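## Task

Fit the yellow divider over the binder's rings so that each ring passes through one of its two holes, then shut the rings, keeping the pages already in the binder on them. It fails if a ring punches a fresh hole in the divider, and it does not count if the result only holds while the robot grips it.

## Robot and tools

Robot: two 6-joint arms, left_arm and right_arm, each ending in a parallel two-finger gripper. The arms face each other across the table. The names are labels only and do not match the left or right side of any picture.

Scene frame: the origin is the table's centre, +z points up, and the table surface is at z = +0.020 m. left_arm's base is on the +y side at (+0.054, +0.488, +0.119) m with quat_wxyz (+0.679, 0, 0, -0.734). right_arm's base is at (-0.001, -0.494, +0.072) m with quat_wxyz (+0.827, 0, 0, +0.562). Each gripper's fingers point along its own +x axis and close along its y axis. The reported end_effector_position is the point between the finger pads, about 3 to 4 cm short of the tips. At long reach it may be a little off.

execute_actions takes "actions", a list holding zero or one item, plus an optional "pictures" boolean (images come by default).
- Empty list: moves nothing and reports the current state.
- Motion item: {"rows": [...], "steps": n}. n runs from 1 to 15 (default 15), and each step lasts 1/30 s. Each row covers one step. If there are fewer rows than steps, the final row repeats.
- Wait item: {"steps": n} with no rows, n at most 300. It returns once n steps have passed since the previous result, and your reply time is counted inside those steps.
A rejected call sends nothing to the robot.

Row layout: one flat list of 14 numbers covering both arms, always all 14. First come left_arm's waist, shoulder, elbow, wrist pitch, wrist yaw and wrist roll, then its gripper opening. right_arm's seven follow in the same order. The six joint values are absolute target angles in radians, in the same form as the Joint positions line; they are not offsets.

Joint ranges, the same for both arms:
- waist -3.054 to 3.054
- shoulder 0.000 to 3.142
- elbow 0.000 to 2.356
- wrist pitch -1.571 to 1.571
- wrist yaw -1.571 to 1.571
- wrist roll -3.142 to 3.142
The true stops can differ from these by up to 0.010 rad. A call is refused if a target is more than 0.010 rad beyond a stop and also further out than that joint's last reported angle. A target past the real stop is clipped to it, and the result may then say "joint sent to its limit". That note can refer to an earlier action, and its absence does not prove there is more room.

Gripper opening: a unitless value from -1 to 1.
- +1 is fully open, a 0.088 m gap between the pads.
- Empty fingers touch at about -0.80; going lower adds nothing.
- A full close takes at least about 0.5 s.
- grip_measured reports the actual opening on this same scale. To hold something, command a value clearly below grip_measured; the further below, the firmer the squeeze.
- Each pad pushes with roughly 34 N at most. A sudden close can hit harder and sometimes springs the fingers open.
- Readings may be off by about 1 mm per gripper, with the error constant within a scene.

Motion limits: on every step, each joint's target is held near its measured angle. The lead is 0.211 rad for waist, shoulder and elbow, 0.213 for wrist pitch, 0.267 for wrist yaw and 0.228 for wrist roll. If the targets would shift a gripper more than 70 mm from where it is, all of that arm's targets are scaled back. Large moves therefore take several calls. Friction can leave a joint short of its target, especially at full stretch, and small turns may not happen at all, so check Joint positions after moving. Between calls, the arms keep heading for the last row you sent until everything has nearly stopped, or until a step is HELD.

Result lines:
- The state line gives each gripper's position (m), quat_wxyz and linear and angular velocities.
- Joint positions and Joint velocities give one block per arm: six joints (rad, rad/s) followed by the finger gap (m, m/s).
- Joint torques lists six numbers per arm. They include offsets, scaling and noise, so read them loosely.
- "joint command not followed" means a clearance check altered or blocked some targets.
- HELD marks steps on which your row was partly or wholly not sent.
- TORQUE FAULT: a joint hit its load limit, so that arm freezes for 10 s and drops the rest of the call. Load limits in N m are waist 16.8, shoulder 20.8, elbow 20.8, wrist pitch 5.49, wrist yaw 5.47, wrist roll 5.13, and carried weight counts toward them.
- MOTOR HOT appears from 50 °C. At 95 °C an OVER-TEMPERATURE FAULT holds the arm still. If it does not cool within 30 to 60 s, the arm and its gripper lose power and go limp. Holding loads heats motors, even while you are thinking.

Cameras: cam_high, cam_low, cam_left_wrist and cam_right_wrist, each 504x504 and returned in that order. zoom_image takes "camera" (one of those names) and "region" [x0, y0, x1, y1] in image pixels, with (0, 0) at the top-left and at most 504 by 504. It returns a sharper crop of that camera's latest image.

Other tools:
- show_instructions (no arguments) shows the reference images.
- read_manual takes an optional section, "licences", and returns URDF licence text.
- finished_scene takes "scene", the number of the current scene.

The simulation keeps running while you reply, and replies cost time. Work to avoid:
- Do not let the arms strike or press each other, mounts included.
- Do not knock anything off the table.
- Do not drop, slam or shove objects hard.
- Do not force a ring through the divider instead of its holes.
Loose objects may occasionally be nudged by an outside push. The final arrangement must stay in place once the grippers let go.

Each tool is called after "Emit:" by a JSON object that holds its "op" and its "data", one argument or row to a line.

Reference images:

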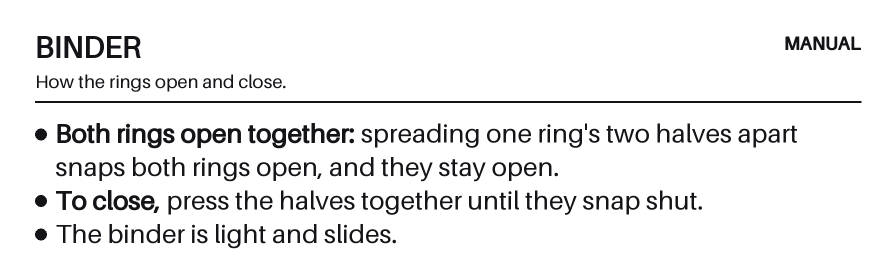

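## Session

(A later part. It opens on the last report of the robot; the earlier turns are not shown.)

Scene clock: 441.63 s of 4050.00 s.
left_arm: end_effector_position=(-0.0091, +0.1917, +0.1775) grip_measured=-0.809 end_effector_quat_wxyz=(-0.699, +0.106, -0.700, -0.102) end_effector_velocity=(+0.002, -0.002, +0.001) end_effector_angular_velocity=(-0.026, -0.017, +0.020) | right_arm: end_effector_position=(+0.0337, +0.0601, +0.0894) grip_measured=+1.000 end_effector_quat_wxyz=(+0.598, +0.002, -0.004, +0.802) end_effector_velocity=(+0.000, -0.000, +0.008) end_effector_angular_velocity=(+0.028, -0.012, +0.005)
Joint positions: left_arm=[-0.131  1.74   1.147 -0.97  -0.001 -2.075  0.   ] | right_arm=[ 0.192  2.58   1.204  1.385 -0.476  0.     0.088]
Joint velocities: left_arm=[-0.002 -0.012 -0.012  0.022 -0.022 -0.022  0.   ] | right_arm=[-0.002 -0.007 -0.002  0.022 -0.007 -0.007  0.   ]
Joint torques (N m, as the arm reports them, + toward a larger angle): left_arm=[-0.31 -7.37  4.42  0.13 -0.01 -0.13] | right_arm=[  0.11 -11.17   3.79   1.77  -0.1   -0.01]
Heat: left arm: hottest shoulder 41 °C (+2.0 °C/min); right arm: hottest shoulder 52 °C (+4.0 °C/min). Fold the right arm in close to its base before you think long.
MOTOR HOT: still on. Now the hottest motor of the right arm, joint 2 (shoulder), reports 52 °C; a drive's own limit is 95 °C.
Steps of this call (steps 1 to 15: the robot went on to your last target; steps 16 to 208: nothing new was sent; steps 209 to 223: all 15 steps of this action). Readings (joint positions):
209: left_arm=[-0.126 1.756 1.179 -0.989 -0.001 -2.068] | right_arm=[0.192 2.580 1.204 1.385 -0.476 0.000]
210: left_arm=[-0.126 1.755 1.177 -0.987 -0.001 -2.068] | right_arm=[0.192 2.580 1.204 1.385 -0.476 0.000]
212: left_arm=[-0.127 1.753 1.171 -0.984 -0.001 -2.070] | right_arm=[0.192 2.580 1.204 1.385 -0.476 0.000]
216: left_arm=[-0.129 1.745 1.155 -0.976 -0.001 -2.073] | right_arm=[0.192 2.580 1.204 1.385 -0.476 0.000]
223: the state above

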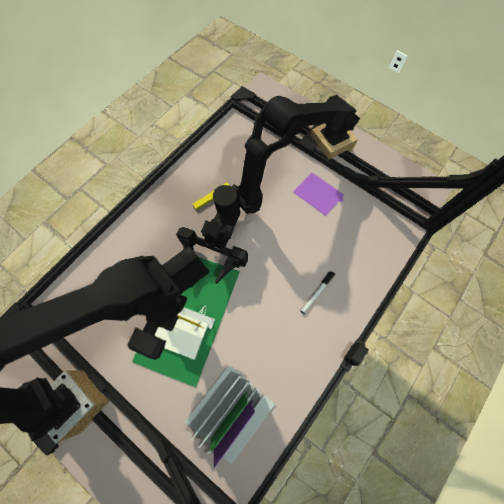

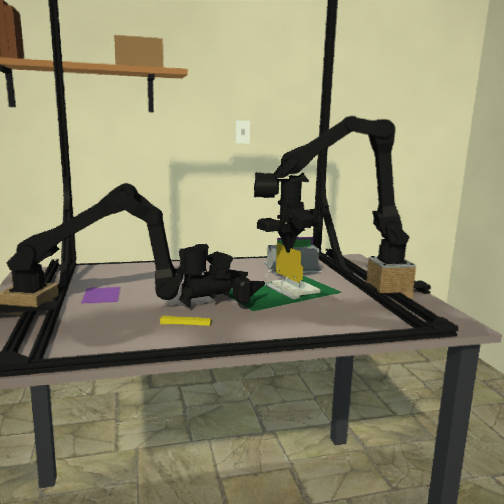

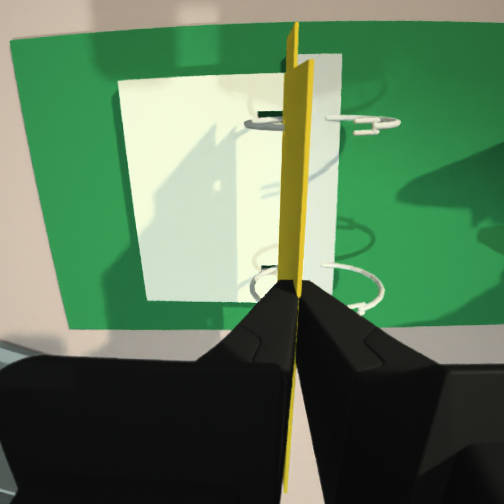

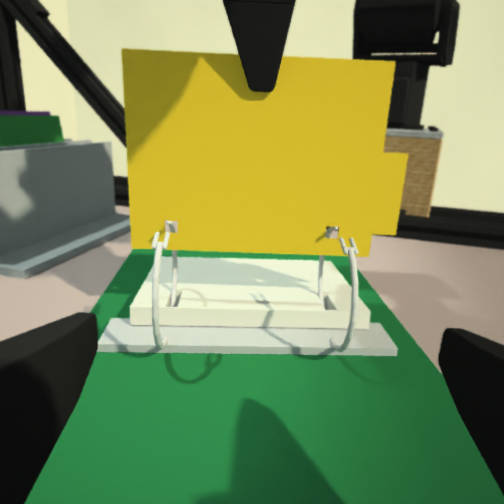

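Emit:
{"op": "execute_actions", "data": {
  "actions": [
    {"rows":[[-0.134,1.732,1.131,-0.964,0,-2.08,-0.95,0.192,2.587,1.2035,1.3835,-0.479,0,1],[-0.135,1.731,1.125,-0.96,0,-2.08,-0.95,0.192,2.587,1.2035,1.3835,-0.479,0,1],[-0.136,1.73,1.119,-0.956,0,-2.081,-0.95,0.192,2.587,1.2035,1.3835,-0.479,0,1],[-0.137,1.729,1.114,-0.951,0,-2.082,-0.95,0.192,2.587,1.2035,1.3835,-0.479,0,1],[-0.137,1.728,1.11,-0.947,0,-2.083,-0.95,0.192,2.587,1.2035,1.3835,-0.479,0,1],[-0.137,1.728,1.11,-0.947,0,-2.083,-0.95,0.192,2.587,1.2035,1.3835,-0.479,0,1],[-0.137,1.728,1.11,-0.947,0,-2.083,-0.95,0.192,2.587,1.2035,1.3835,-0.479,0,1],[-0.137,1.728,1.11,-0.947,0,-2.083,-0.75,0.192,2.587,1.2035,1.3835,-0.479,0,1],[-0.137,1.728,1.11,-0.947,0,-2.083,-0.6,0.192,2.587,1.2035,1.3835,-0.479,0,1]],"steps":15}
  ]
}}

Scene clock: 459.50 s of 4050.00 s.
left_arm: end_effector_position=(-0.0093, +0.1953, +0.1742) grip_measured=-0.636 end_effector_quat_wxyz=(-0.698, +0.109, -0.700, -0.099) end_effector_velocity=(-0.003, +0.003, +0.000) end_effector_angular_velocity=(+0.012, +0.020, +0.005) | right_arm: end_effector_position=(+0.0337, +0.0602, +0.0893) grip_measured=+1.000 end_effector_quat_wxyz=(+0.598, +0.002, -0.004, +0.802) end_effector_velocity=(+0.001, +0.001, +0.009) end_effector_angular_velocity=(+0.033, -0.013, +0.005)
Joint positions: left_arm=[-0.135  1.727  1.117 -0.948 -0.002 -2.079  0.008] | right_arm=[ 0.192  2.581  1.204  1.385 -0.476  0.     0.088]
Joint velocities: left_arm=[-0.002 -0.002 -0.002 -0.007  0.022 -0.007  0.016] | right_arm=[-0.002 -0.007  0.002  0.022 -0.007 -0.007  0.   ]
Joint torques (N m, as the arm reports them, + toward a larger angle): left_arm=[-0.14 -6.28  4.61  0.1   0.03 -0.12] | right_arm=[  0.12 -11.2    3.78   1.77  -0.11  -0.06]
Heat: left arm: hottest shoulder 41 °C (+2.0 °C/min); right arm: hottest shoulder 53 °C (+3.0 °C/min). Fold the right arm in close to its base before you think long.
MOTOR HOT: still on. Now the hottest motor of the right arm, joint 2 (shoulder), reports 53 °C; a drive's own limit is 95 °C.
Steps of this call (steps 1 to 15: the robot went on to your last target; steps 16 to 521: nothing new was sent; steps 522 to 536: all 15 steps of this action). Readings (joint positions):
522: left_arm=[-0.132 1.738 1.144 -0.969 -0.001 -2.077] | right_arm=[0.192 2.581 1.204 1.385 -0.476 0.000]
523: left_arm=[-0.132 1.738 1.142 -0.968 -0.001 -2.077] | right_arm=[0.192 2.581 1.204 1.385 -0.476 0.000]
525: left_arm=[-0.133 1.735 1.138 -0.964 -0.001 -2.077] | right_arm=[0.192 2.581 1.204 1.385 -0.476 0.000]
529: left_arm=[-0.133 1.728 1.129 -0.955 -0.002 -2.079] | right_arm=[0.192 2.581 1.204 1.385 -0.476 0.000]
536: the state above

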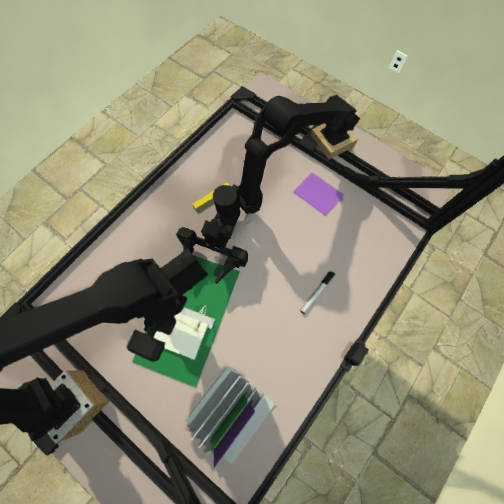

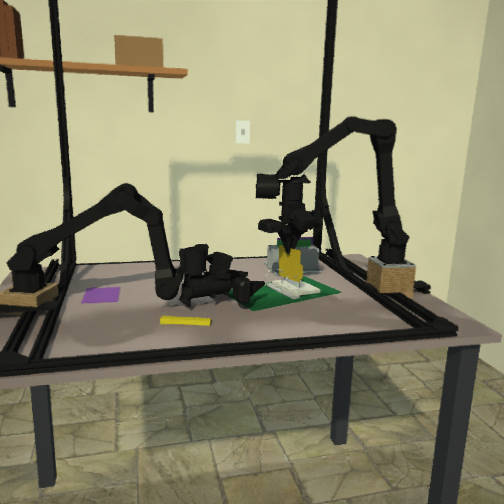

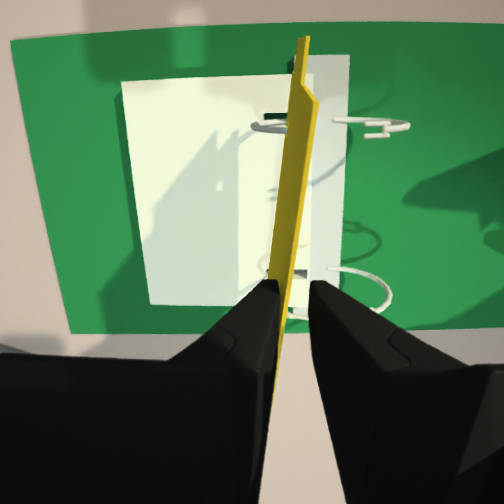

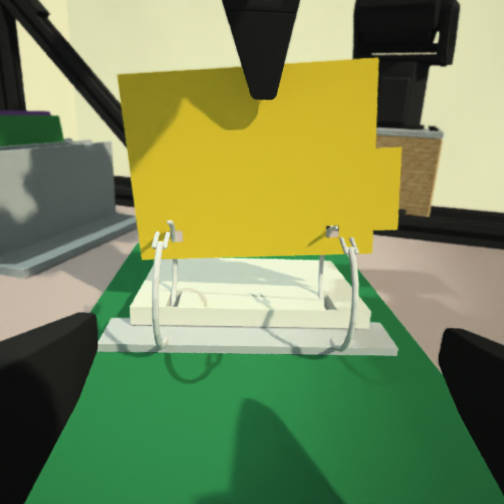

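Emit:
{"op": "execute_actions", "data": {
  "actions": [
    {"rows":[[-0.143,1.715,1.095,-0.946,0,-2.088,-0.5,0.192,2.587,1.2035,1.3835,-0.479,0,1],[-0.149,1.703,1.08,-0.945,0,-2.094,-0.45,0.192,2.587,1.2035,1.3835,-0.479,0,1],[-0.155,1.69,1.065,-0.943,0,-2.1,-0.4,0.192,2.587,1.2035,1.3835,-0.479,0,1],[-0.161,1.678,1.05,-0.941,0,-2.106,-0.4,0.192,2.587,1.2035,1.3835,-0.479,0,1],[-0.167,1.665,1.035,-0.94,0,-2.112,-0.4,0.192,2.587,1.2035,1.3835,-0.479,0,1],[-0.173,1.653,1.02,-0.938,0,-2.118,-0.4,0.192,2.587,1.2035,1.3835,-0.479,0,1],[-0.179,1.64,1.005,-0.936,0,-2.124,-0.4,0.192,2.587,1.2035,1.3835,-0.479,0,1],[-0.185,1.628,0.99,-0.935,0,-2.13,-0.4,0.192,2.587,1.2035,1.3835,-0.479,0,1],[-0.191,1.615,0.975,-0.933,0,-2.136,-0.4,0.192,2.587,1.2035,1.3835,-0.479,0,1],[-0.197,1.603,0.96,-0.931,0,-2.142,-0.4,0.192,2.587,1.2035,1.3835,-0.479,0,1],[-0.203,1.59,0.945,-0.93,0,-2.148,-0.4,0.192,2.587,1.2035,1.3835,-0.479,0,1],[-0.209,1.578,0.93,-0.928,0,-2.154,-0.4,0.192,2.587,1.2035,1.3835,-0.479,0,1],[-0.213,1.565,0.92,-0.926,0,-2.158,-0.4,0.192,2.587,1.2035,1.3835,-0.479,0,1]],"steps":15}
  ]
}}

Scene clock: 467.60 s of 4050.00 s.
left_arm: end_effector_position=(-0.0174, +0.2419, +0.1695) grip_measured=-0.403 end_effector_quat_wxyz=(-0.701, +0.101, -0.698, -0.105) end_effector_velocity=(-0.008, +0.065, -0.002) end_effector_angular_velocity=(+0.009, +0.005, +0.000) | right_arm: end_effector_position=(+0.0337, +0.0602, +0.0893) grip_measured=+1.000 end_effector_quat_wxyz=(+0.598, +0.002, -0.004, +0.802) end_effector_velocity=(+0.005, -0.000, +0.002) end_effector_angular_velocity=(+0.009, -0.008, -0.015)
Joint positions: left_arm=[-0.204  1.591  0.947 -0.933 -0.001 -2.145  0.019] | right_arm=[ 0.192  2.581  1.204  1.385 -0.476  0.     0.088]
Joint velocities: left_arm=[-0.095 -0.217 -0.232  0.007  0.007 -0.095  0.001] | right_arm=[-0.007 -0.002 -0.002  0.007  0.007 -0.007  0.   ]
Joint torques (N m, as the arm reports them, + toward a larger angle): left_arm=[-0.02 -5.53  4.94  0.2   0.   -0.16] | right_arm=[  0.   -11.31   3.91   1.76  -0.08  -0.01]
Heat: left arm: hottest shoulder 41 °C (+2.0 °C/min); right arm: hottest shoulder 54 °C (+4.0 °C/min). Fold the right arm in close to its base before you think long.
MOTOR HOT: still on. Now the hottest motor of the right arm, joint 2 (shoulder), reports 54 °C; a drive's own limit is 95 °C.
Steps of this call (steps 1 to 15: the robot went on to your last target; steps 16 to 90: nothing new was sent; then 4.60 s passed at rest; steps 91 to 105: all 15 steps of this action). Readings (joint positions):
91: left_arm=[-0.135 1.727 1.116 -0.947 -0.001 -2.080] | right_arm=[0.192 2.581 1.204 1.385 -0.476 0.000]
92: left_arm=[-0.136 1.725 1.112 -0.946 -0.001 -2.082] | right_arm=[0.192 2.581 1.204 1.385 -0.476 0.000]
94: left_arm=[-0.143 1.714 1.093 -0.944 -0.001 -2.089] | right_arm=[0.192 2.581 1.204 1.385 -0.476 0.000]
98: left_arm=[-0.165 1.672 1.040 -0.941 -0.001 -2.109] | right_arm=[0.192 2.581 1.204 1.385 -0.476 0.000]
105: the state above

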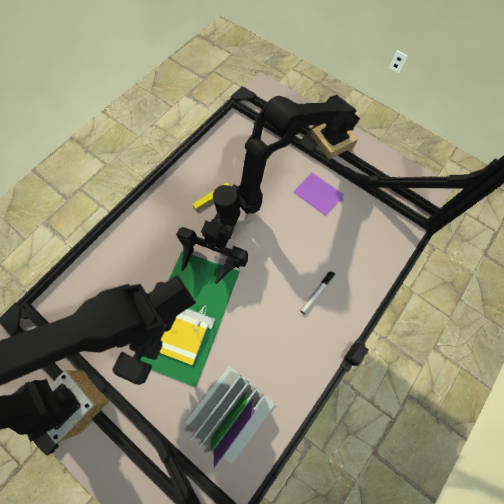

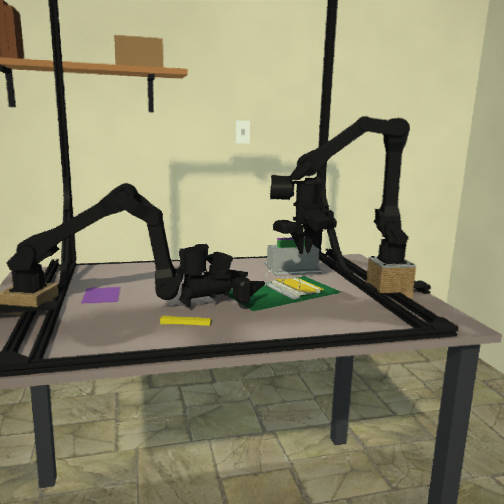

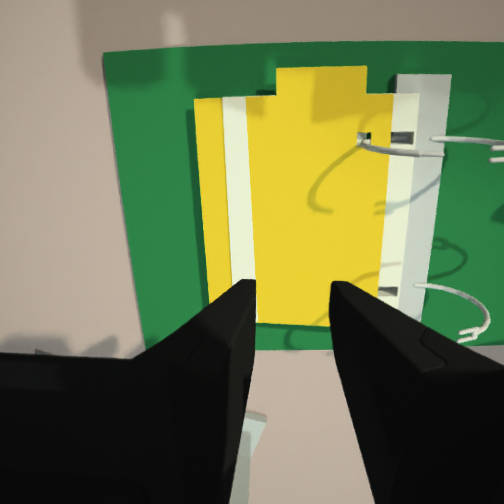

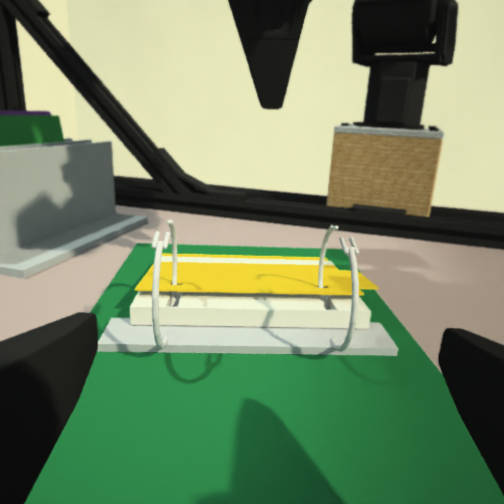

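Emit:
{"op": "execute_actions", "data": {
  "actions": [
    {"rows":[[-0.2,1.575,0.93,-0.925,0,-2.14,-0.2,0.192,2.48,1.16,1.33,-0.46,0,1],[-0.18,1.59,0.94,-0.92,0,-2.12,0,0.192,2.36,1.12,1.27,-0.43,0,1],[-0.16,1.605,0.955,-0.915,0,-2.10,0.2,0.192,2.24,1.07,1.2,-0.4,0,1],[-0.14,1.625,0.97,-0.91,0,-2.08,0.4,0.192,2.12,1.02,1.13,-0.37,0,1],[-0.12,1.645,0.985,-0.905,0,-2.06,0.6,0.192,2.0,0.97,1.06,-0.34,0,1],[-0.10,1.665,1.0,-0.9,0,-2.04,0.8,0.192,1.88,0.92,0.99,-0.31,0,1],[-0.08,1.685,1.015,-0.895,0,-2.02,1,0.192,1.76,0.87,0.92,-0.28,0,1],[-0.06,1.705,1.03,-0.89,0,-2.0,1,0.192,1.64,0.82,0.85,-0.25,0,1],[-0.04,1.725,1.045,-0.885,0,-1.98,1,0.192,1.52,0.77,0.78,-0.22,0,1],[-0.02,1.745,1.06,-0.88,0,-1.96,1,0.192,1.4,0.72,0.71,-0.19,0,1],[0.0,1.765,1.07,-0.875,0,-1.94,1,0.192,1.28,0.67,0.64,-0.16,0,1],[0.015,1.78,1.078,-0.87,0,-1.925,1,0.192,1.16,0.62,0.57,-0.13,0,1],[0.025,1.79,1.081,-0.868,0,-1.918,1,0.192,1.04,0.57,0.5,-0.1,0,1],[0.025,1.79,1.081,-0.868,0,-1.918,1,0.192,0.92,0.52,0.43,-0.07,0,1],[0.025,1.79,1.081,-0.868,0,-1.918,1,0.192,0.8,0.47,0.36,-0.04,0,1]],"steps":15}
  ]
}}

Emit:
{"op": "execute_actions", "data": {
  "actions": [
    {"rows":[[0.025,1.80,1.073,-0.85,0,-1.918,1,0.192,0.7,0.42,0.3,0,0,1],[0.025,1.812,1.063,-0.83,0,-1.918,1,0.192,0.6,0.38,0.25,0,0,1],[0.025,1.824,1.053,-0.81,0,-1.918,1,0.192,0.5,0.33,0.2,0,0,1],[0.025,1.836,1.043,-0.79,0,-1.918,1,0.192,0.42,0.29,0.15,0,0,1],[0.025,1.848,1.033,-0.77,0,-1.918,1,0.192,0.36,0.25,0.12,0,0,1],[0.025,1.86,1.023,-0.75,0,-1.918,1,0.192,0.3,0.2,0.1,0,0,1],[0.025,1.872,1.013,-0.73,0,-1.918,1,0.192,0.3,0.2,0.1,0,0,1],[0.025,1.88,1.005,-0.71,0,-1.918,1,0.192,0.3,0.2,0.1,0,0,1]],"steps":15}
  ]
}}

Scene clock: 491.27 s of 4050.00 s.
left_arm: end_effector_position=(+0.0316, +0.1930, +0.1525) grip_measured=+0.947 end_effector_quat_wxyz=(-0.700, +0.105, -0.699, -0.106) end_effector_velocity=(+0.085, -0.031, -0.049) end_effector_angular_velocity=(+0.134, -0.017, +0.063) | right_arm: end_effector_position=(+0.0578, -0.0694, +0.1068) grip_measured=+1.000 end_effector_quat_wxyz=(+0.699, -0.149, +0.208, +0.668) end_effector_velocity=(+0.032, -0.479, -0.145) end_effector_angular_velocity=(-1.409, -0.135, -0.685)
Joint positions: left_arm=[ 0.003  1.759  1.062 -0.874 -0.002 -1.946  0.085] | right_arm=[ 0.192  1.894  0.653  0.724 -0.141  0.     0.088]
Joint velocities: left_arm=[ 0.291  0.276  0.12   0.022 -0.007  0.227  0.015] | right_arm=[-0.007 -1.365 -1.326 -1.399  0.784 -0.007  0.   ]
Joint torques (N m, as the arm reports them, + toward a larger angle): left_arm=[-0.55 -5.86  6.05  0.02  0.04  0.12] | right_arm=[ 0.02 -9.07  3.32  1.58  0.16  0.  ]
Heat: left arm: hottest shoulder 40 °C (-1.0 °C/min); right arm: hottest shoulder 55 °C (+3.0 °C/min). Fold the right arm in close to its base before you think long.
MOTOR HOT: still on. Now the hottest motor of the right arm, joint 2 (shoulder), reports 55 °C; a drive's own limit is 95 °C.
Steps of this call (steps 1 to 30: the robot went on to your last target; steps 31 to 90: nothing new was sent; then 20.17 s passed at rest; steps 91 to 105: all 15 steps of this action). Readings (joint positions):
91: left_arm=[-0.210 1.572 0.928 -0.928 -0.001 -2.154] | right_arm=[0.192 2.572 1.201 1.376 -0.476 0.000]
92: left_arm=[-0.208 1.572 0.928 -0.927 -0.002 -2.151] | right_arm=[0.192 2.547 1.186 1.347 -0.472 0.000]
94: left_arm=[-0.189 1.582 0.935 -0.925 -0.002 -2.127] | right_arm=[0.192 2.465 1.128 1.273 -0.439 0.000]
98: left_arm=[-0.120 1.642 0.982 -0.905 -0.002 -2.060] | right_arm=[0.192 2.245 0.981 1.078 -0.338 0.000]
105: the state above

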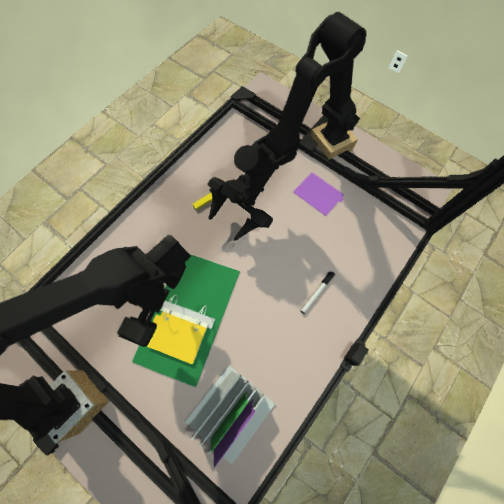

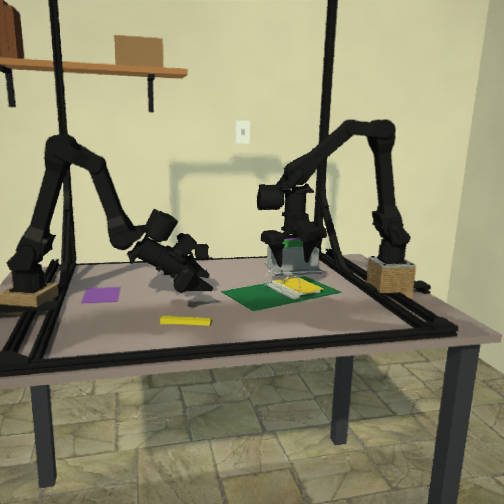

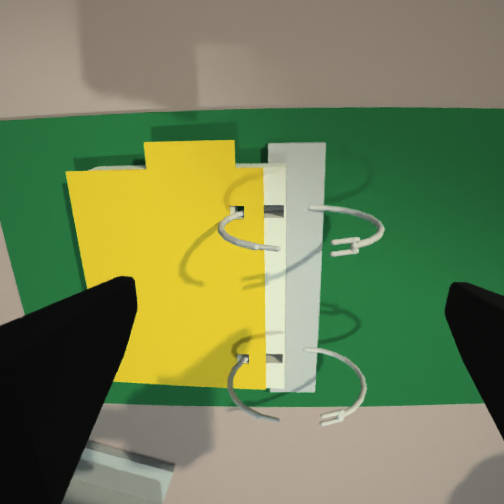

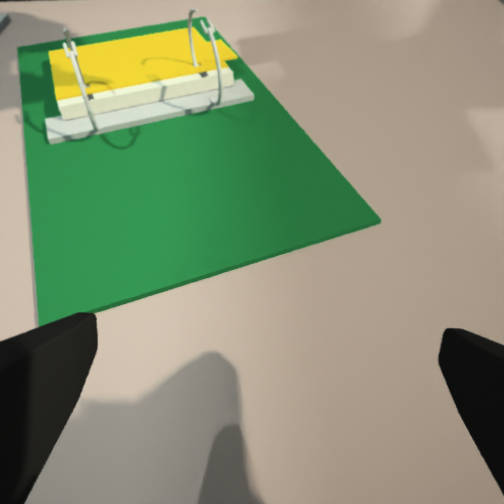

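Scene clock: 491.77 s of 4050.00 s.
left_arm: end_effector_position=(+0.0371, +0.1863, +0.1103) grip_measured=+0.986 end_effector_quat_wxyz=(-0.700, +0.102, -0.698, -0.107) end_effector_velocity=(-0.003, -0.018, -0.000) end_effector_angular_velocity=(-0.080, +0.012, -0.010) | right_arm: end_effector_position=(+0.0447, -0.2463, +0.0837) grip_measured=+1.000 end_effector_quat_wxyz=(+0.697, -0.266, +0.323, +0.582) end_effector_velocity=(+0.023, +0.099, +0.318) end_effector_angular_velocity=(+1.275, -0.262, -0.011)
Joint positions: left_arm=[ 0.023  1.872  1.012 -0.718 -0.001 -1.922  0.087] | right_arm=[ 0.192  1.212  0.213  0.135 -0.008  0.     0.088]
Joint velocities: left_arm=[-0.002  0.002  0.002  0.081  0.007  0.007 -0.   ] | right_arm=[-0.002 -1.516 -0.017 -0.198  0.022 -0.007  0.   ]
Joint torques (N m, as the arm reports them, + toward a larger angle): left_arm=[ 0.35 -5.86  4.14  0.18 -0.01  0.12] | right_arm=[ 0.07 -4.36  4.66  1.51  0.22  0.01]
Heat: left arm: hottest shoulder 40 °C (-1.0 °C/min); right arm: hottest shoulder 55 °C (+3.0 °C/min). Fold the right arm in close to its base before you think long.
MOTOR HOT: still on. Now the hottest motor of the right arm, joint 2 (shoulder), reports 55 °C; a drive's own limit is 95 °C.
Steps of this call (steps 1 to 15: all 15 steps of this action). Readings (joint positions):
1: left_arm=[0.011 1.768 1.064 -0.871 -0.002 -1.940] | right_arm=[0.192 1.849 0.610 0.679 -0.113 0.000]
2: left_arm=[0.015 1.775 1.064 -0.864 -0.002 -1.935] | right_arm=[0.192 1.805 0.568 0.634 -0.086 0.000]
4: left_arm=[0.019 1.793 1.063 -0.837 -0.002 -1.929] | right_arm=[0.192 1.721 0.487 0.548 -0.055 0.000]
8: left_arm=[0.021 1.836 1.041 -0.767 -0.001 -1.924] | right_arm=[0.192 1.558 0.336 0.380 -0.025 0.000]
15: the state above

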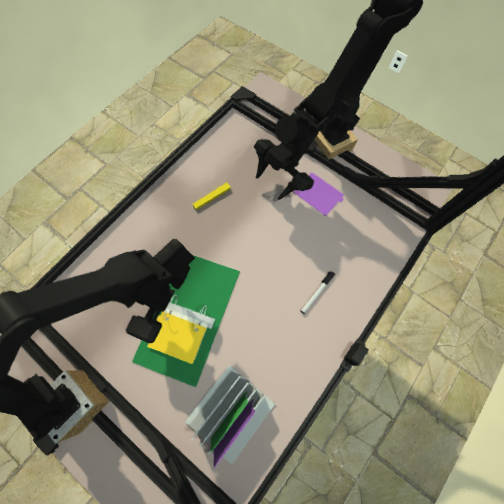

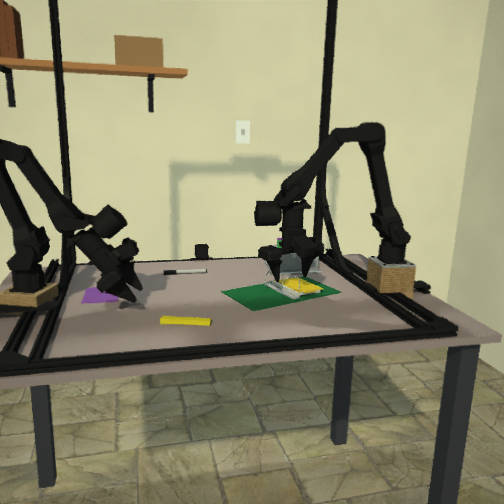

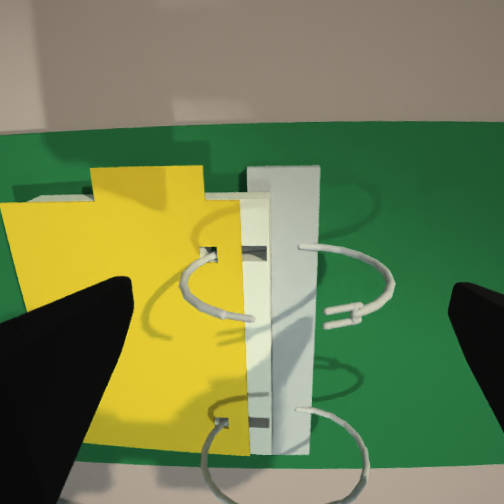

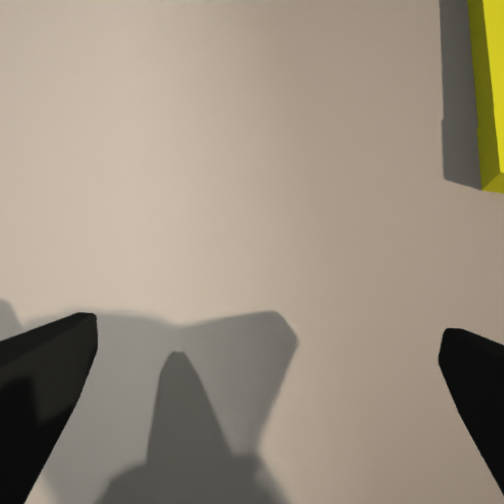

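Emit:
{"op": "execute_actions", "data": {
  "actions": [
    {"rows":[[0.018,1.882,1.006,-0.71,0,-1.925,1,0.192,0.3,0.2,0.1,0,0,1],[0.01,1.884,1.006,-0.71,0,-1.932,1,0.192,0.3,0.2,0.1,0,0,1],[0.004,1.888,1.004,-0.70,0,-1.936,1,0.192,0.3,0.2,0.1,0,0,1],[0.004,1.895,1.0,-0.69,0,-1.936,1,0.192,0.3,0.2,0.1,0,0,1],[0.004,1.902,0.996,-0.678,0,-1.936,1,0.192,0.3,0.2,0.1,0,0,1],[0.004,1.909,0.992,-0.666,0,-1.936,1,0.192,0.3,0.2,0.1,0,0,1],[0.004,1.916,0.988,-0.654,0,-1.936,1,0.192,0.3,0.2,0.1,0,0,1],[0.004,1.923,0.984,-0.642,0,-1.936,1,0.192,0.3,0.2,0.1,0,0,1],[0.004,1.93,0.979,-0.63,0,-1.936,1,0.192,0.3,0.2,0.1,0,0,1],[0.004,1.938,0.974,-0.62,0,-1.936,1,0.192,0.3,0.2,0.1,0,0,1]],"steps":15}
  ]
}}

Scene clock: 507.30 s of 4050.00 s.
left_arm: end_effector_position=(+0.0322, +0.1856, +0.0882) grip_measured=+0.987 end_effector_quat_wxyz=(-0.701, +0.100, -0.699, -0.104) end_effector_velocity=(+0.001, +0.002, -0.015) end_effector_angular_velocity=(-0.003, -0.007, +0.005) | right_arm: end_effector_position=(+0.0419, -0.2626, +0.2952) grip_measured=+1.000 end_effector_quat_wxyz=(+0.768, +0.004, -0.005, +0.640) end_effector_velocity=(+0.001, -0.000, -0.002) end_effector_angular_velocity=(-0.011, -0.020, -0.000)
Joint positions: left_arm=[ 0.007  1.928  0.981 -0.629 -0.001 -1.932  0.087] | right_arm=[ 0.192  0.303  0.213  0.103 -0.005  0.     0.088]
Joint velocities: left_arm=[-0.002  0.032 -0.032  0.066 -0.007 -0.007 -0.   ] | right_arm=[-0.007 -0.002 -0.002 -0.007 -0.007 -0.022  0.   ]
Joint torques (N m, as the arm reports them, + toward a larger angle): left_arm=[-0.39 -6.19  4.22  0.19 -0.01 -0.2 ] | right_arm=[ 0.11 -0.78  5.98  1.71  0.19  0.  ]
Heat: left arm: hottest shoulder 39 °C (-2.0 °C/min); right arm: hottest shoulder 49 °C (-4.0 °C/min). Fold the right arm in close to its base before you think long.
MOTOR HOT: still on. Now the hottest motor of the right arm, joint 2 (shoulder), reports 49 °C; a drive's own limit is 95 °C.
Steps of this call (steps 1 to 45: the robot went on to your last target; steps 46 to 110: nothing new was sent; then 11.37 s passed at rest; steps 111 to 125: all 15 steps of this action). Readings (joint positions):
111: left_arm=[0.023 1.872 1.011 -0.712 -0.001 -1.922] | right_arm=[0.192 0.303 0.213 0.103 -0.005 0.000]
112: left_arm=[0.022 1.872 1.011 -0.712 -0.001 -1.922] | right_arm=[0.192 0.303 0.213 0.103 -0.005 0.000]
114: left_arm=[0.017 1.875 1.011 -0.707 -0.001 -1.925] | right_arm=[0.192 0.303 0.213 0.103 -0.005 0.000]
118: left_arm=[0.007 1.894 1.003 -0.673 -0.001 -1.930] | right_arm=[0.192 0.303 0.213 0.103 -0.005 0.000]
125: the state above

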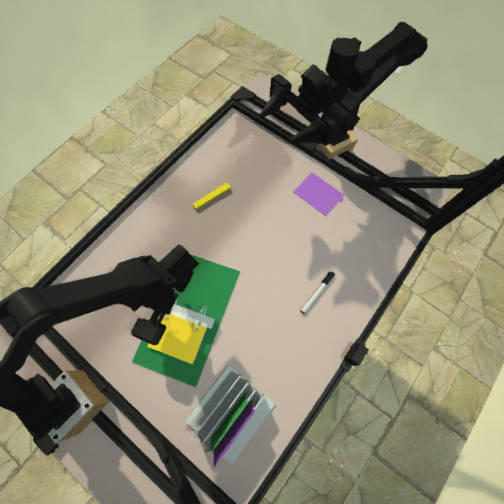

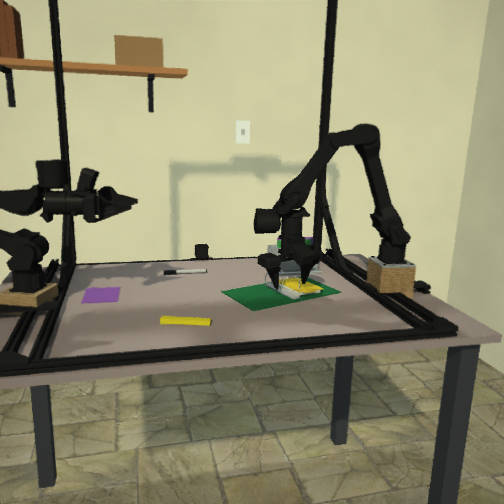

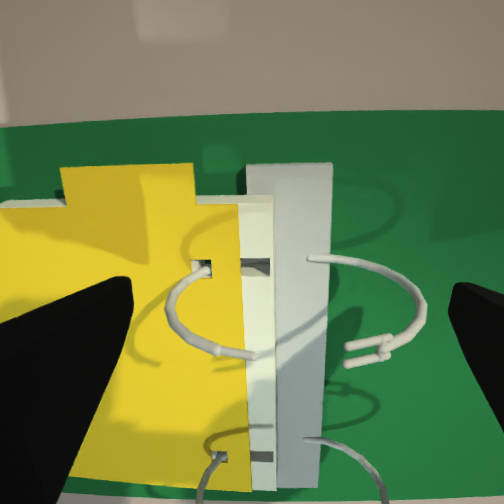

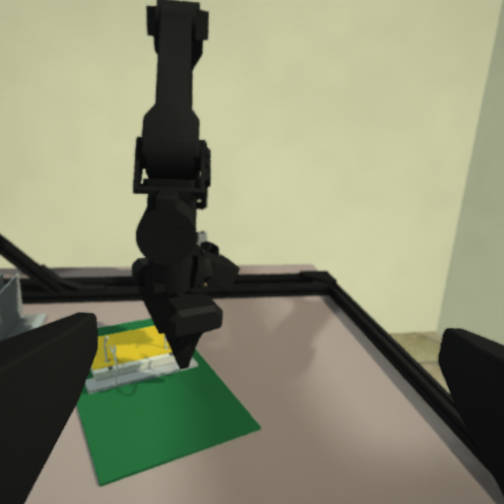

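Emit:
{"op": "execute_actions", "data": {
  "actions": [
    {"rows":[[0.004,1.938,0.974,-0.62,0,-1.936,0.9,0.192,0.3,0.2,0.1,0,0,1],[0.004,1.938,0.974,-0.62,0,-1.936,0.8,0.192,0.3,0.2,0.1,0,0,1],[0.004,1.938,0.974,-0.62,0,-1.936,0.72,0.192,0.3,0.2,0.1,0,0,1],[0.004,1.938,0.974,-0.62,0,-1.936,0.65,0.192,0.3,0.2,0.1,0,0,1],[0.004,1.938,0.974,-0.62,0,-1.936,0.59,0.192,0.3,0.2,0.1,0,0,1],[0.004,1.938,0.974,-0.62,0,-1.936,0.53,0.192,0.3,0.2,0.1,0,0,1],[0.004,1.938,0.974,-0.62,0,-1.936,0.48,0.192,0.3,0.2,0.1,0,0,1],[0.004,1.938,0.974,-0.62,0,-1.936,0.43,0.192,0.3,0.2,0.1,0,0,1],[0.004,1.938,0.974,-0.62,0,-1.936,0.38,0.192,0.3,0.2,0.1,0,0,1],[0.004,1.938,0.974,-0.62,0,-1.936,0.33,0.192,0.3,0.2,0.1,0,0,1],[0.004,1.938,0.974,-0.62,0,-1.936,0.29,0.192,0.3,0.2,0.1,0,0,1],[0.004,1.938,0.974,-0.62,0,-1.936,0.25,0.192,0.3,0.2,0.1,0,0,1]],"steps":15}
  ]
}}

Scene clock: 515.30 s of 4050.00 s.
left_arm: end_effector_position=(+0.0317, +0.1847, +0.0866) grip_measured=+0.307 end_effector_quat_wxyz=(-0.700, +0.101, -0.700, -0.102) end_effector_velocity=(-0.001, +0.008, -0.006) end_effector_angular_velocity=(+0.032, +0.005, +0.005) | right_arm: end_effector_position=(+0.0420, -0.2625, +0.2950) grip_measured=+1.000 end_effector_quat_wxyz=(+0.768, +0.004, -0.005, +0.640) end_effector_velocity=(-0.001, -0.000, +0.001) end_effector_angular_velocity=(+0.006, -0.009, +0.005)
Joint positions: left_arm=[ 0.006  1.932  0.979 -0.619 -0.001 -1.932  0.054] | right_arm=[ 0.192  0.303  0.212  0.103 -0.005  0.     0.088]
Joint velocities: left_arm=[-0.002  0.012 -0.012 -0.007  0.007 -0.007  0.004] | right_arm=[-0.002 -0.002 -0.002  0.007 -0.007 -0.007  0.   ]
Joint torques (N m, as the arm reports them, + toward a larger angle): left_arm=[-0.2  -5.78  3.95 -0.02 -0.04 -0.2 ] | right_arm=[ 0.02 -0.82  6.11  1.75  0.16 -0.01]
Heat: left arm: hottest shoulder 39 °C (-2.0 °C/min); right arm: hottest shoulder 46 °C (-7.1 °C/min).
MOTOR HOT: cleared. Now the hottest motor of the right arm, joint 2 (shoulder), reports 46 °C.
Steps of this call (steps 1 to 15: the robot went on to your last target; steps 16 to 90: nothing new was sent; then 4.50 s passed at rest; steps 91 to 105: all 15 steps of this action). Readings (joint positions):
91: left_arm=[0.006 1.929 0.980 -0.622 -0.001 -1.932] | right_arm=[0.192 0.303 0.212 0.103 -0.005 0.000]
92: left_arm=[0.006 1.929 0.980 -0.622 -0.001 -1.932] | right_arm=[0.192 0.303 0.212 0.103 -0.005 0.000]
94: left_arm=[0.006 1.929 0.980 -0.622 -0.001 -1.932] | right_arm=[0.192 0.303 0.212 0.103 -0.005 0.000]
98: left_arm=[0.006 1.929 0.980 -0.623 -0.001 -1.932] | right_arm=[0.192 0.303 0.212 0.103 -0.005 0.000]
105: the state above

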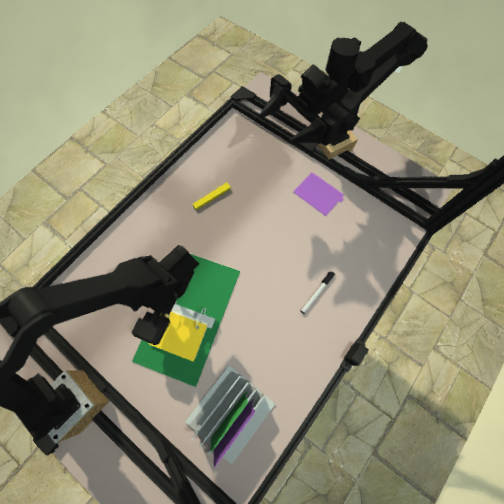

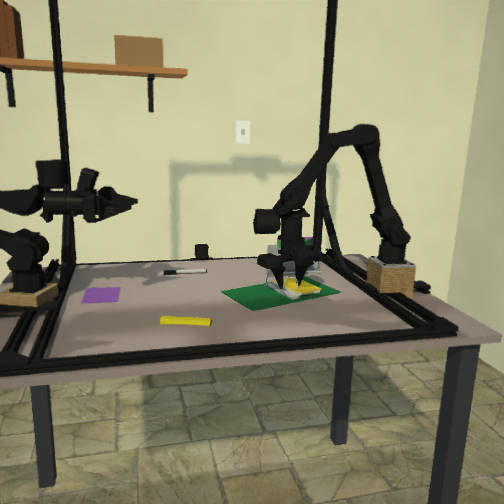

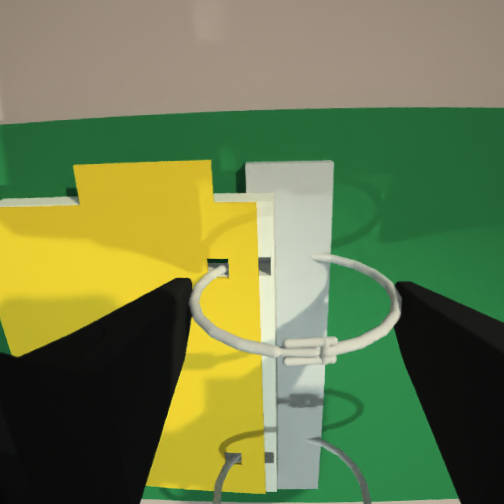

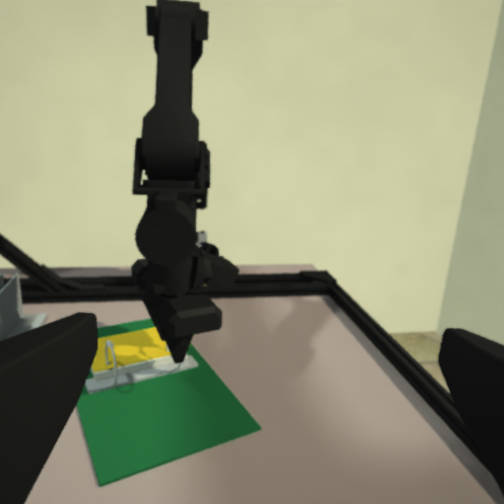

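Closed, apparently. Open and lift to verify.

Emit:
{"op": "execute_actions", "data": {
  "actions": [
    {"rows":[[0.004,1.938,0.974,-0.62,0,-1.936,0.4,0.192,0.3,0.2,0.1,0,0,1],[0.004,1.938,0.974,-0.62,0,-1.936,0.55,0.192,0.3,0.2,0.1,0,0,1],[0.004,1.938,0.974,-0.62,0,-1.936,0.7,0.192,0.3,0.2,0.1,0,0,1],[0.004,1.938,0.974,-0.62,0,-1.936,0.85,0.192,0.3,0.2,0.1,0,0,1],[0.004,1.938,0.974,-0.62,0,-1.936,1,0.192,0.3,0.2,0.1,0,0,1],[0.004,1.92,0.985,-0.65,0,-1.936,1,0.192,0.3,0.2,0.1,0,0,1],[0.004,1.9,0.997,-0.68,0,-1.936,1,0.192,0.3,0.2,0.1,0,0,1],[0.004,1.88,1.01,-0.71,0,-1.936,1,0.192,0.3,0.2,0.1,0,0,1],[0.004,1.86,1.025,-0.745,0,-1.936,1,0.192,0.3,0.2,0.1,0,0,1],[0.004,1.84,1.04,-0.78,0,-1.936,1,0.192,0.3,0.2,0.1,0,0,1],[0.004,1.82,1.055,-0.815,0,-1.936,1,0.192,0.3,0.2,0.1,0,0,1],[0.004,1.8,1.07,-0.845,0,-1.936,1,0.192,0.3,0.2,0.1,0,0,1],[0.004,1.78,1.085,-0.875,0,-1.936,1,0.192,0.3,0.2,0.1,0,0,1],[0.004,1.76,1.1,-0.91,0,-1.936,1,0.192,0.3,0.2,0.1,0,0,1]],"steps":15}
  ]
}}

Emit:
{"op": "execute_actions", "data": {
  "actions": [
    {"steps":12}
  ]
}}

Scene clock: 521.70 s of 4050.00 s.
left_arm: end_effector_position=(+0.0320, +0.1891, +0.1384) grip_measured=+0.972 end_effector_quat_wxyz=(-0.701, +0.096, -0.698, -0.107) end_effector_velocity=(+0.000, -0.034, +0.239) end_effector_angular_velocity=(-0.282, -0.001, -0.010) | right_arm: end_effector_position=(+0.0420, -0.2626, +0.2948) grip_measured=+1.000 end_effector_quat_wxyz=(+0.768, +0.004, -0.005, +0.640) end_effector_velocity=(+0.001, -0.000, -0.005) end_effector_angular_velocity=(-0.020, +0.011, +0.000)
Joint positions: left_arm=[ 0.006  1.811  1.063 -0.84  -0.001 -1.932  0.087] | right_arm=[ 0.192  0.303  0.212  0.103 -0.005  0.     0.088]
Joint velocities: left_arm=[-0.002 -0.554  0.379 -0.652 -0.022  0.007  0.006] | right_arm=[-0.007 -0.002 -0.002 -0.022 -0.007  0.007  0.   ]
Joint torques (N m, as the arm reports them, + toward a larger angle): left_arm=[-0.14 -6.6   5.47 -0.07 -0.02 -0.1 ] | right_arm=[-0.1  -0.82  6.02  1.74  0.15 -0.01]
Heat: left arm: hottest shoulder 39 °C (-2.0 °C/min); right arm: hottest shoulder 45 °C (-8.0 °C/min).
Steps of this call (steps 1 to 15: the robot went on to your last target; steps 16 to 177: nothing new was sent; steps 178 to 192: all 15 steps of this action). Readings (joint positions):
178: left_arm=[0.006 1.933 0.978 -0.619 -0.001 -1.932] | right_arm=[0.192 0.303 0.212 0.103 -0.005 0.000]
179: left_arm=[0.006 1.933 0.978 -0.619 -0.001 -1.932] | right_arm=[0.192 0.303 0.212 0.103 -0.005 0.000]
181: left_arm=[0.006 1.933 0.978 -0.619 -0.001 -1.932] | right_arm=[0.192 0.303 0.212 0.103 -0.005 0.000]
185: left_arm=[0.006 1.926 0.982 -0.652 -0.001 -1.932] | right_arm=[0.192 0.303 0.212 0.103 -0.005 0.000]
192: the state above

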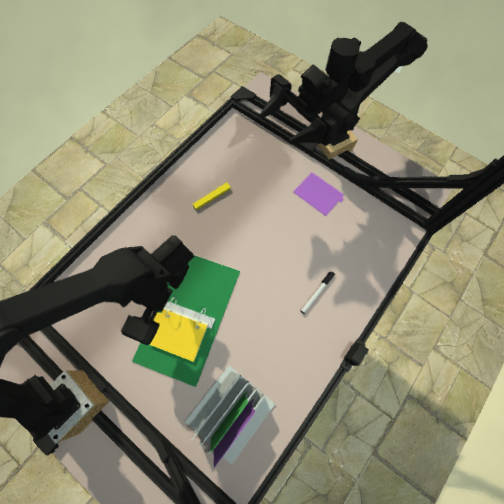

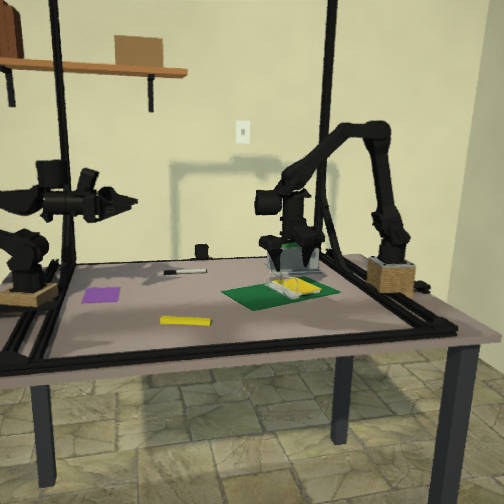

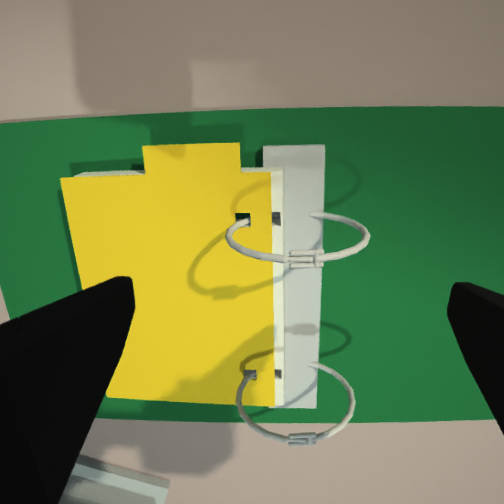

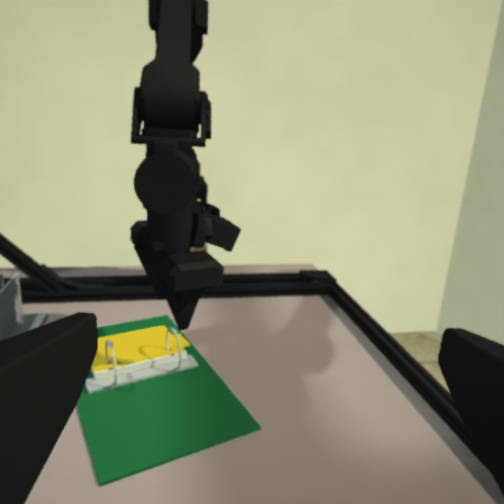

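Scene clock: 522.10 s of 4050.00 s.
left_arm: end_effector_position=(+0.0321, +0.1904, +0.1573) grip_measured=+0.986 end_effector_quat_wxyz=(-0.701, +0.098, -0.699, -0.105) end_effector_velocity=(-0.001, +0.012, +0.002) end_effector_angular_velocity=(+0.047, +0.004, +0.005) | right_arm: end_effector_position=(+0.0420, -0.2626, +0.2948) grip_measured=+1.000 end_effector_quat_wxyz=(+0.768, +0.004, -0.005, +0.640) end_effector_velocity=(-0.001, -0.000, -0.002) end_effector_angular_velocity=(-0.011, -0.020, +0.005)
Joint positions: left_arm=[ 0.006  1.768  1.093 -0.907 -0.001 -1.932  0.087] | right_arm=[ 0.192  0.303  0.212  0.103 -0.005  0.     0.088]
Joint velocities: left_arm=[-0.002 -0.007 -0.002 -0.051  0.007 -0.007  0.   ] | right_arm=[-0.002 -0.002 -0.002 -0.007 -0.007 -0.022  0.   ]
Joint torques (N m, as the arm reports them, + toward a larger angle): left_arm=[-0.19 -7.39  6.23 -0.08  0.   -0.13] | right_arm=[-0.1  -0.85  6.19  1.69  0.16 -0.03]
Heat: left arm: hottest shoulder 39 °C (-2.0 °C/min); right arm: hottest shoulder 45 °C (-8.2 °C/min).
Steps of this call (steps 1 to 12: the robot went on to your last target). Readings (joint positions):
1: left_arm=[0.006 1.794 1.074 -0.858 -0.001 -1.932] | right_arm=[0.192 0.303 0.212 0.103 -0.005 0.000]
2: left_arm=[0.006 1.782 1.083 -0.870 -0.001 -1.932] | right_arm=[0.192 0.303 0.212 0.103 -0.005 0.000]
4: left_arm=[0.006 1.770 1.092 -0.887 -0.001 -1.932] | right_arm=[0.192 0.303 0.212 0.103 -0.005 0.000]
8: left_arm=[0.006 1.769 1.093 -0.904 -0.001 -1.932] | right_arm=[0.192 0.303 0.212 0.103 -0.005 0.000]
12: the state above

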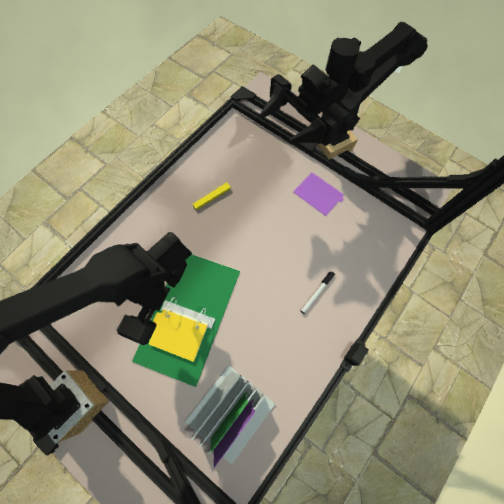

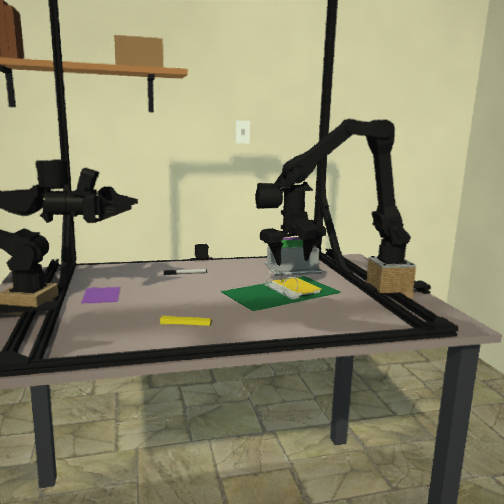

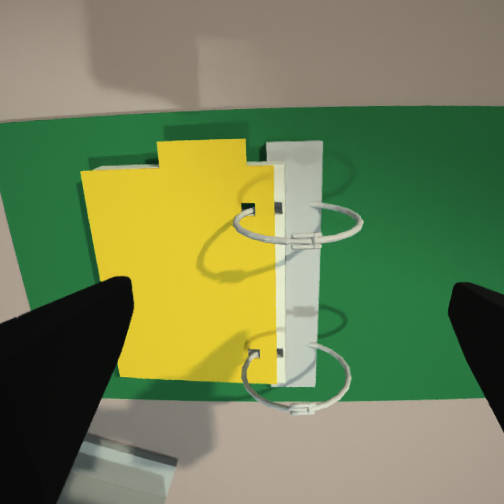

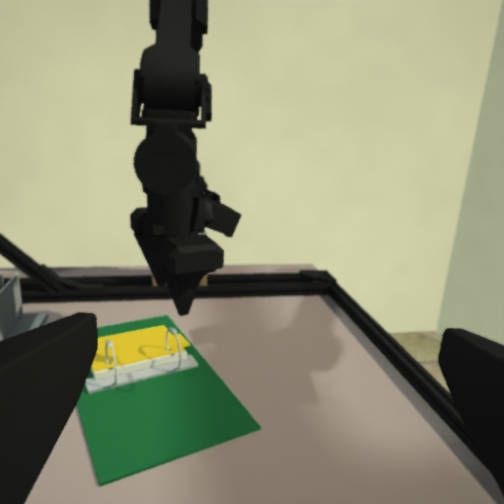

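Both rings are closed.

Emit:
{"op": "finished_scene", "data": {
  "scene": 1
}}

The scene is finished: the task was done.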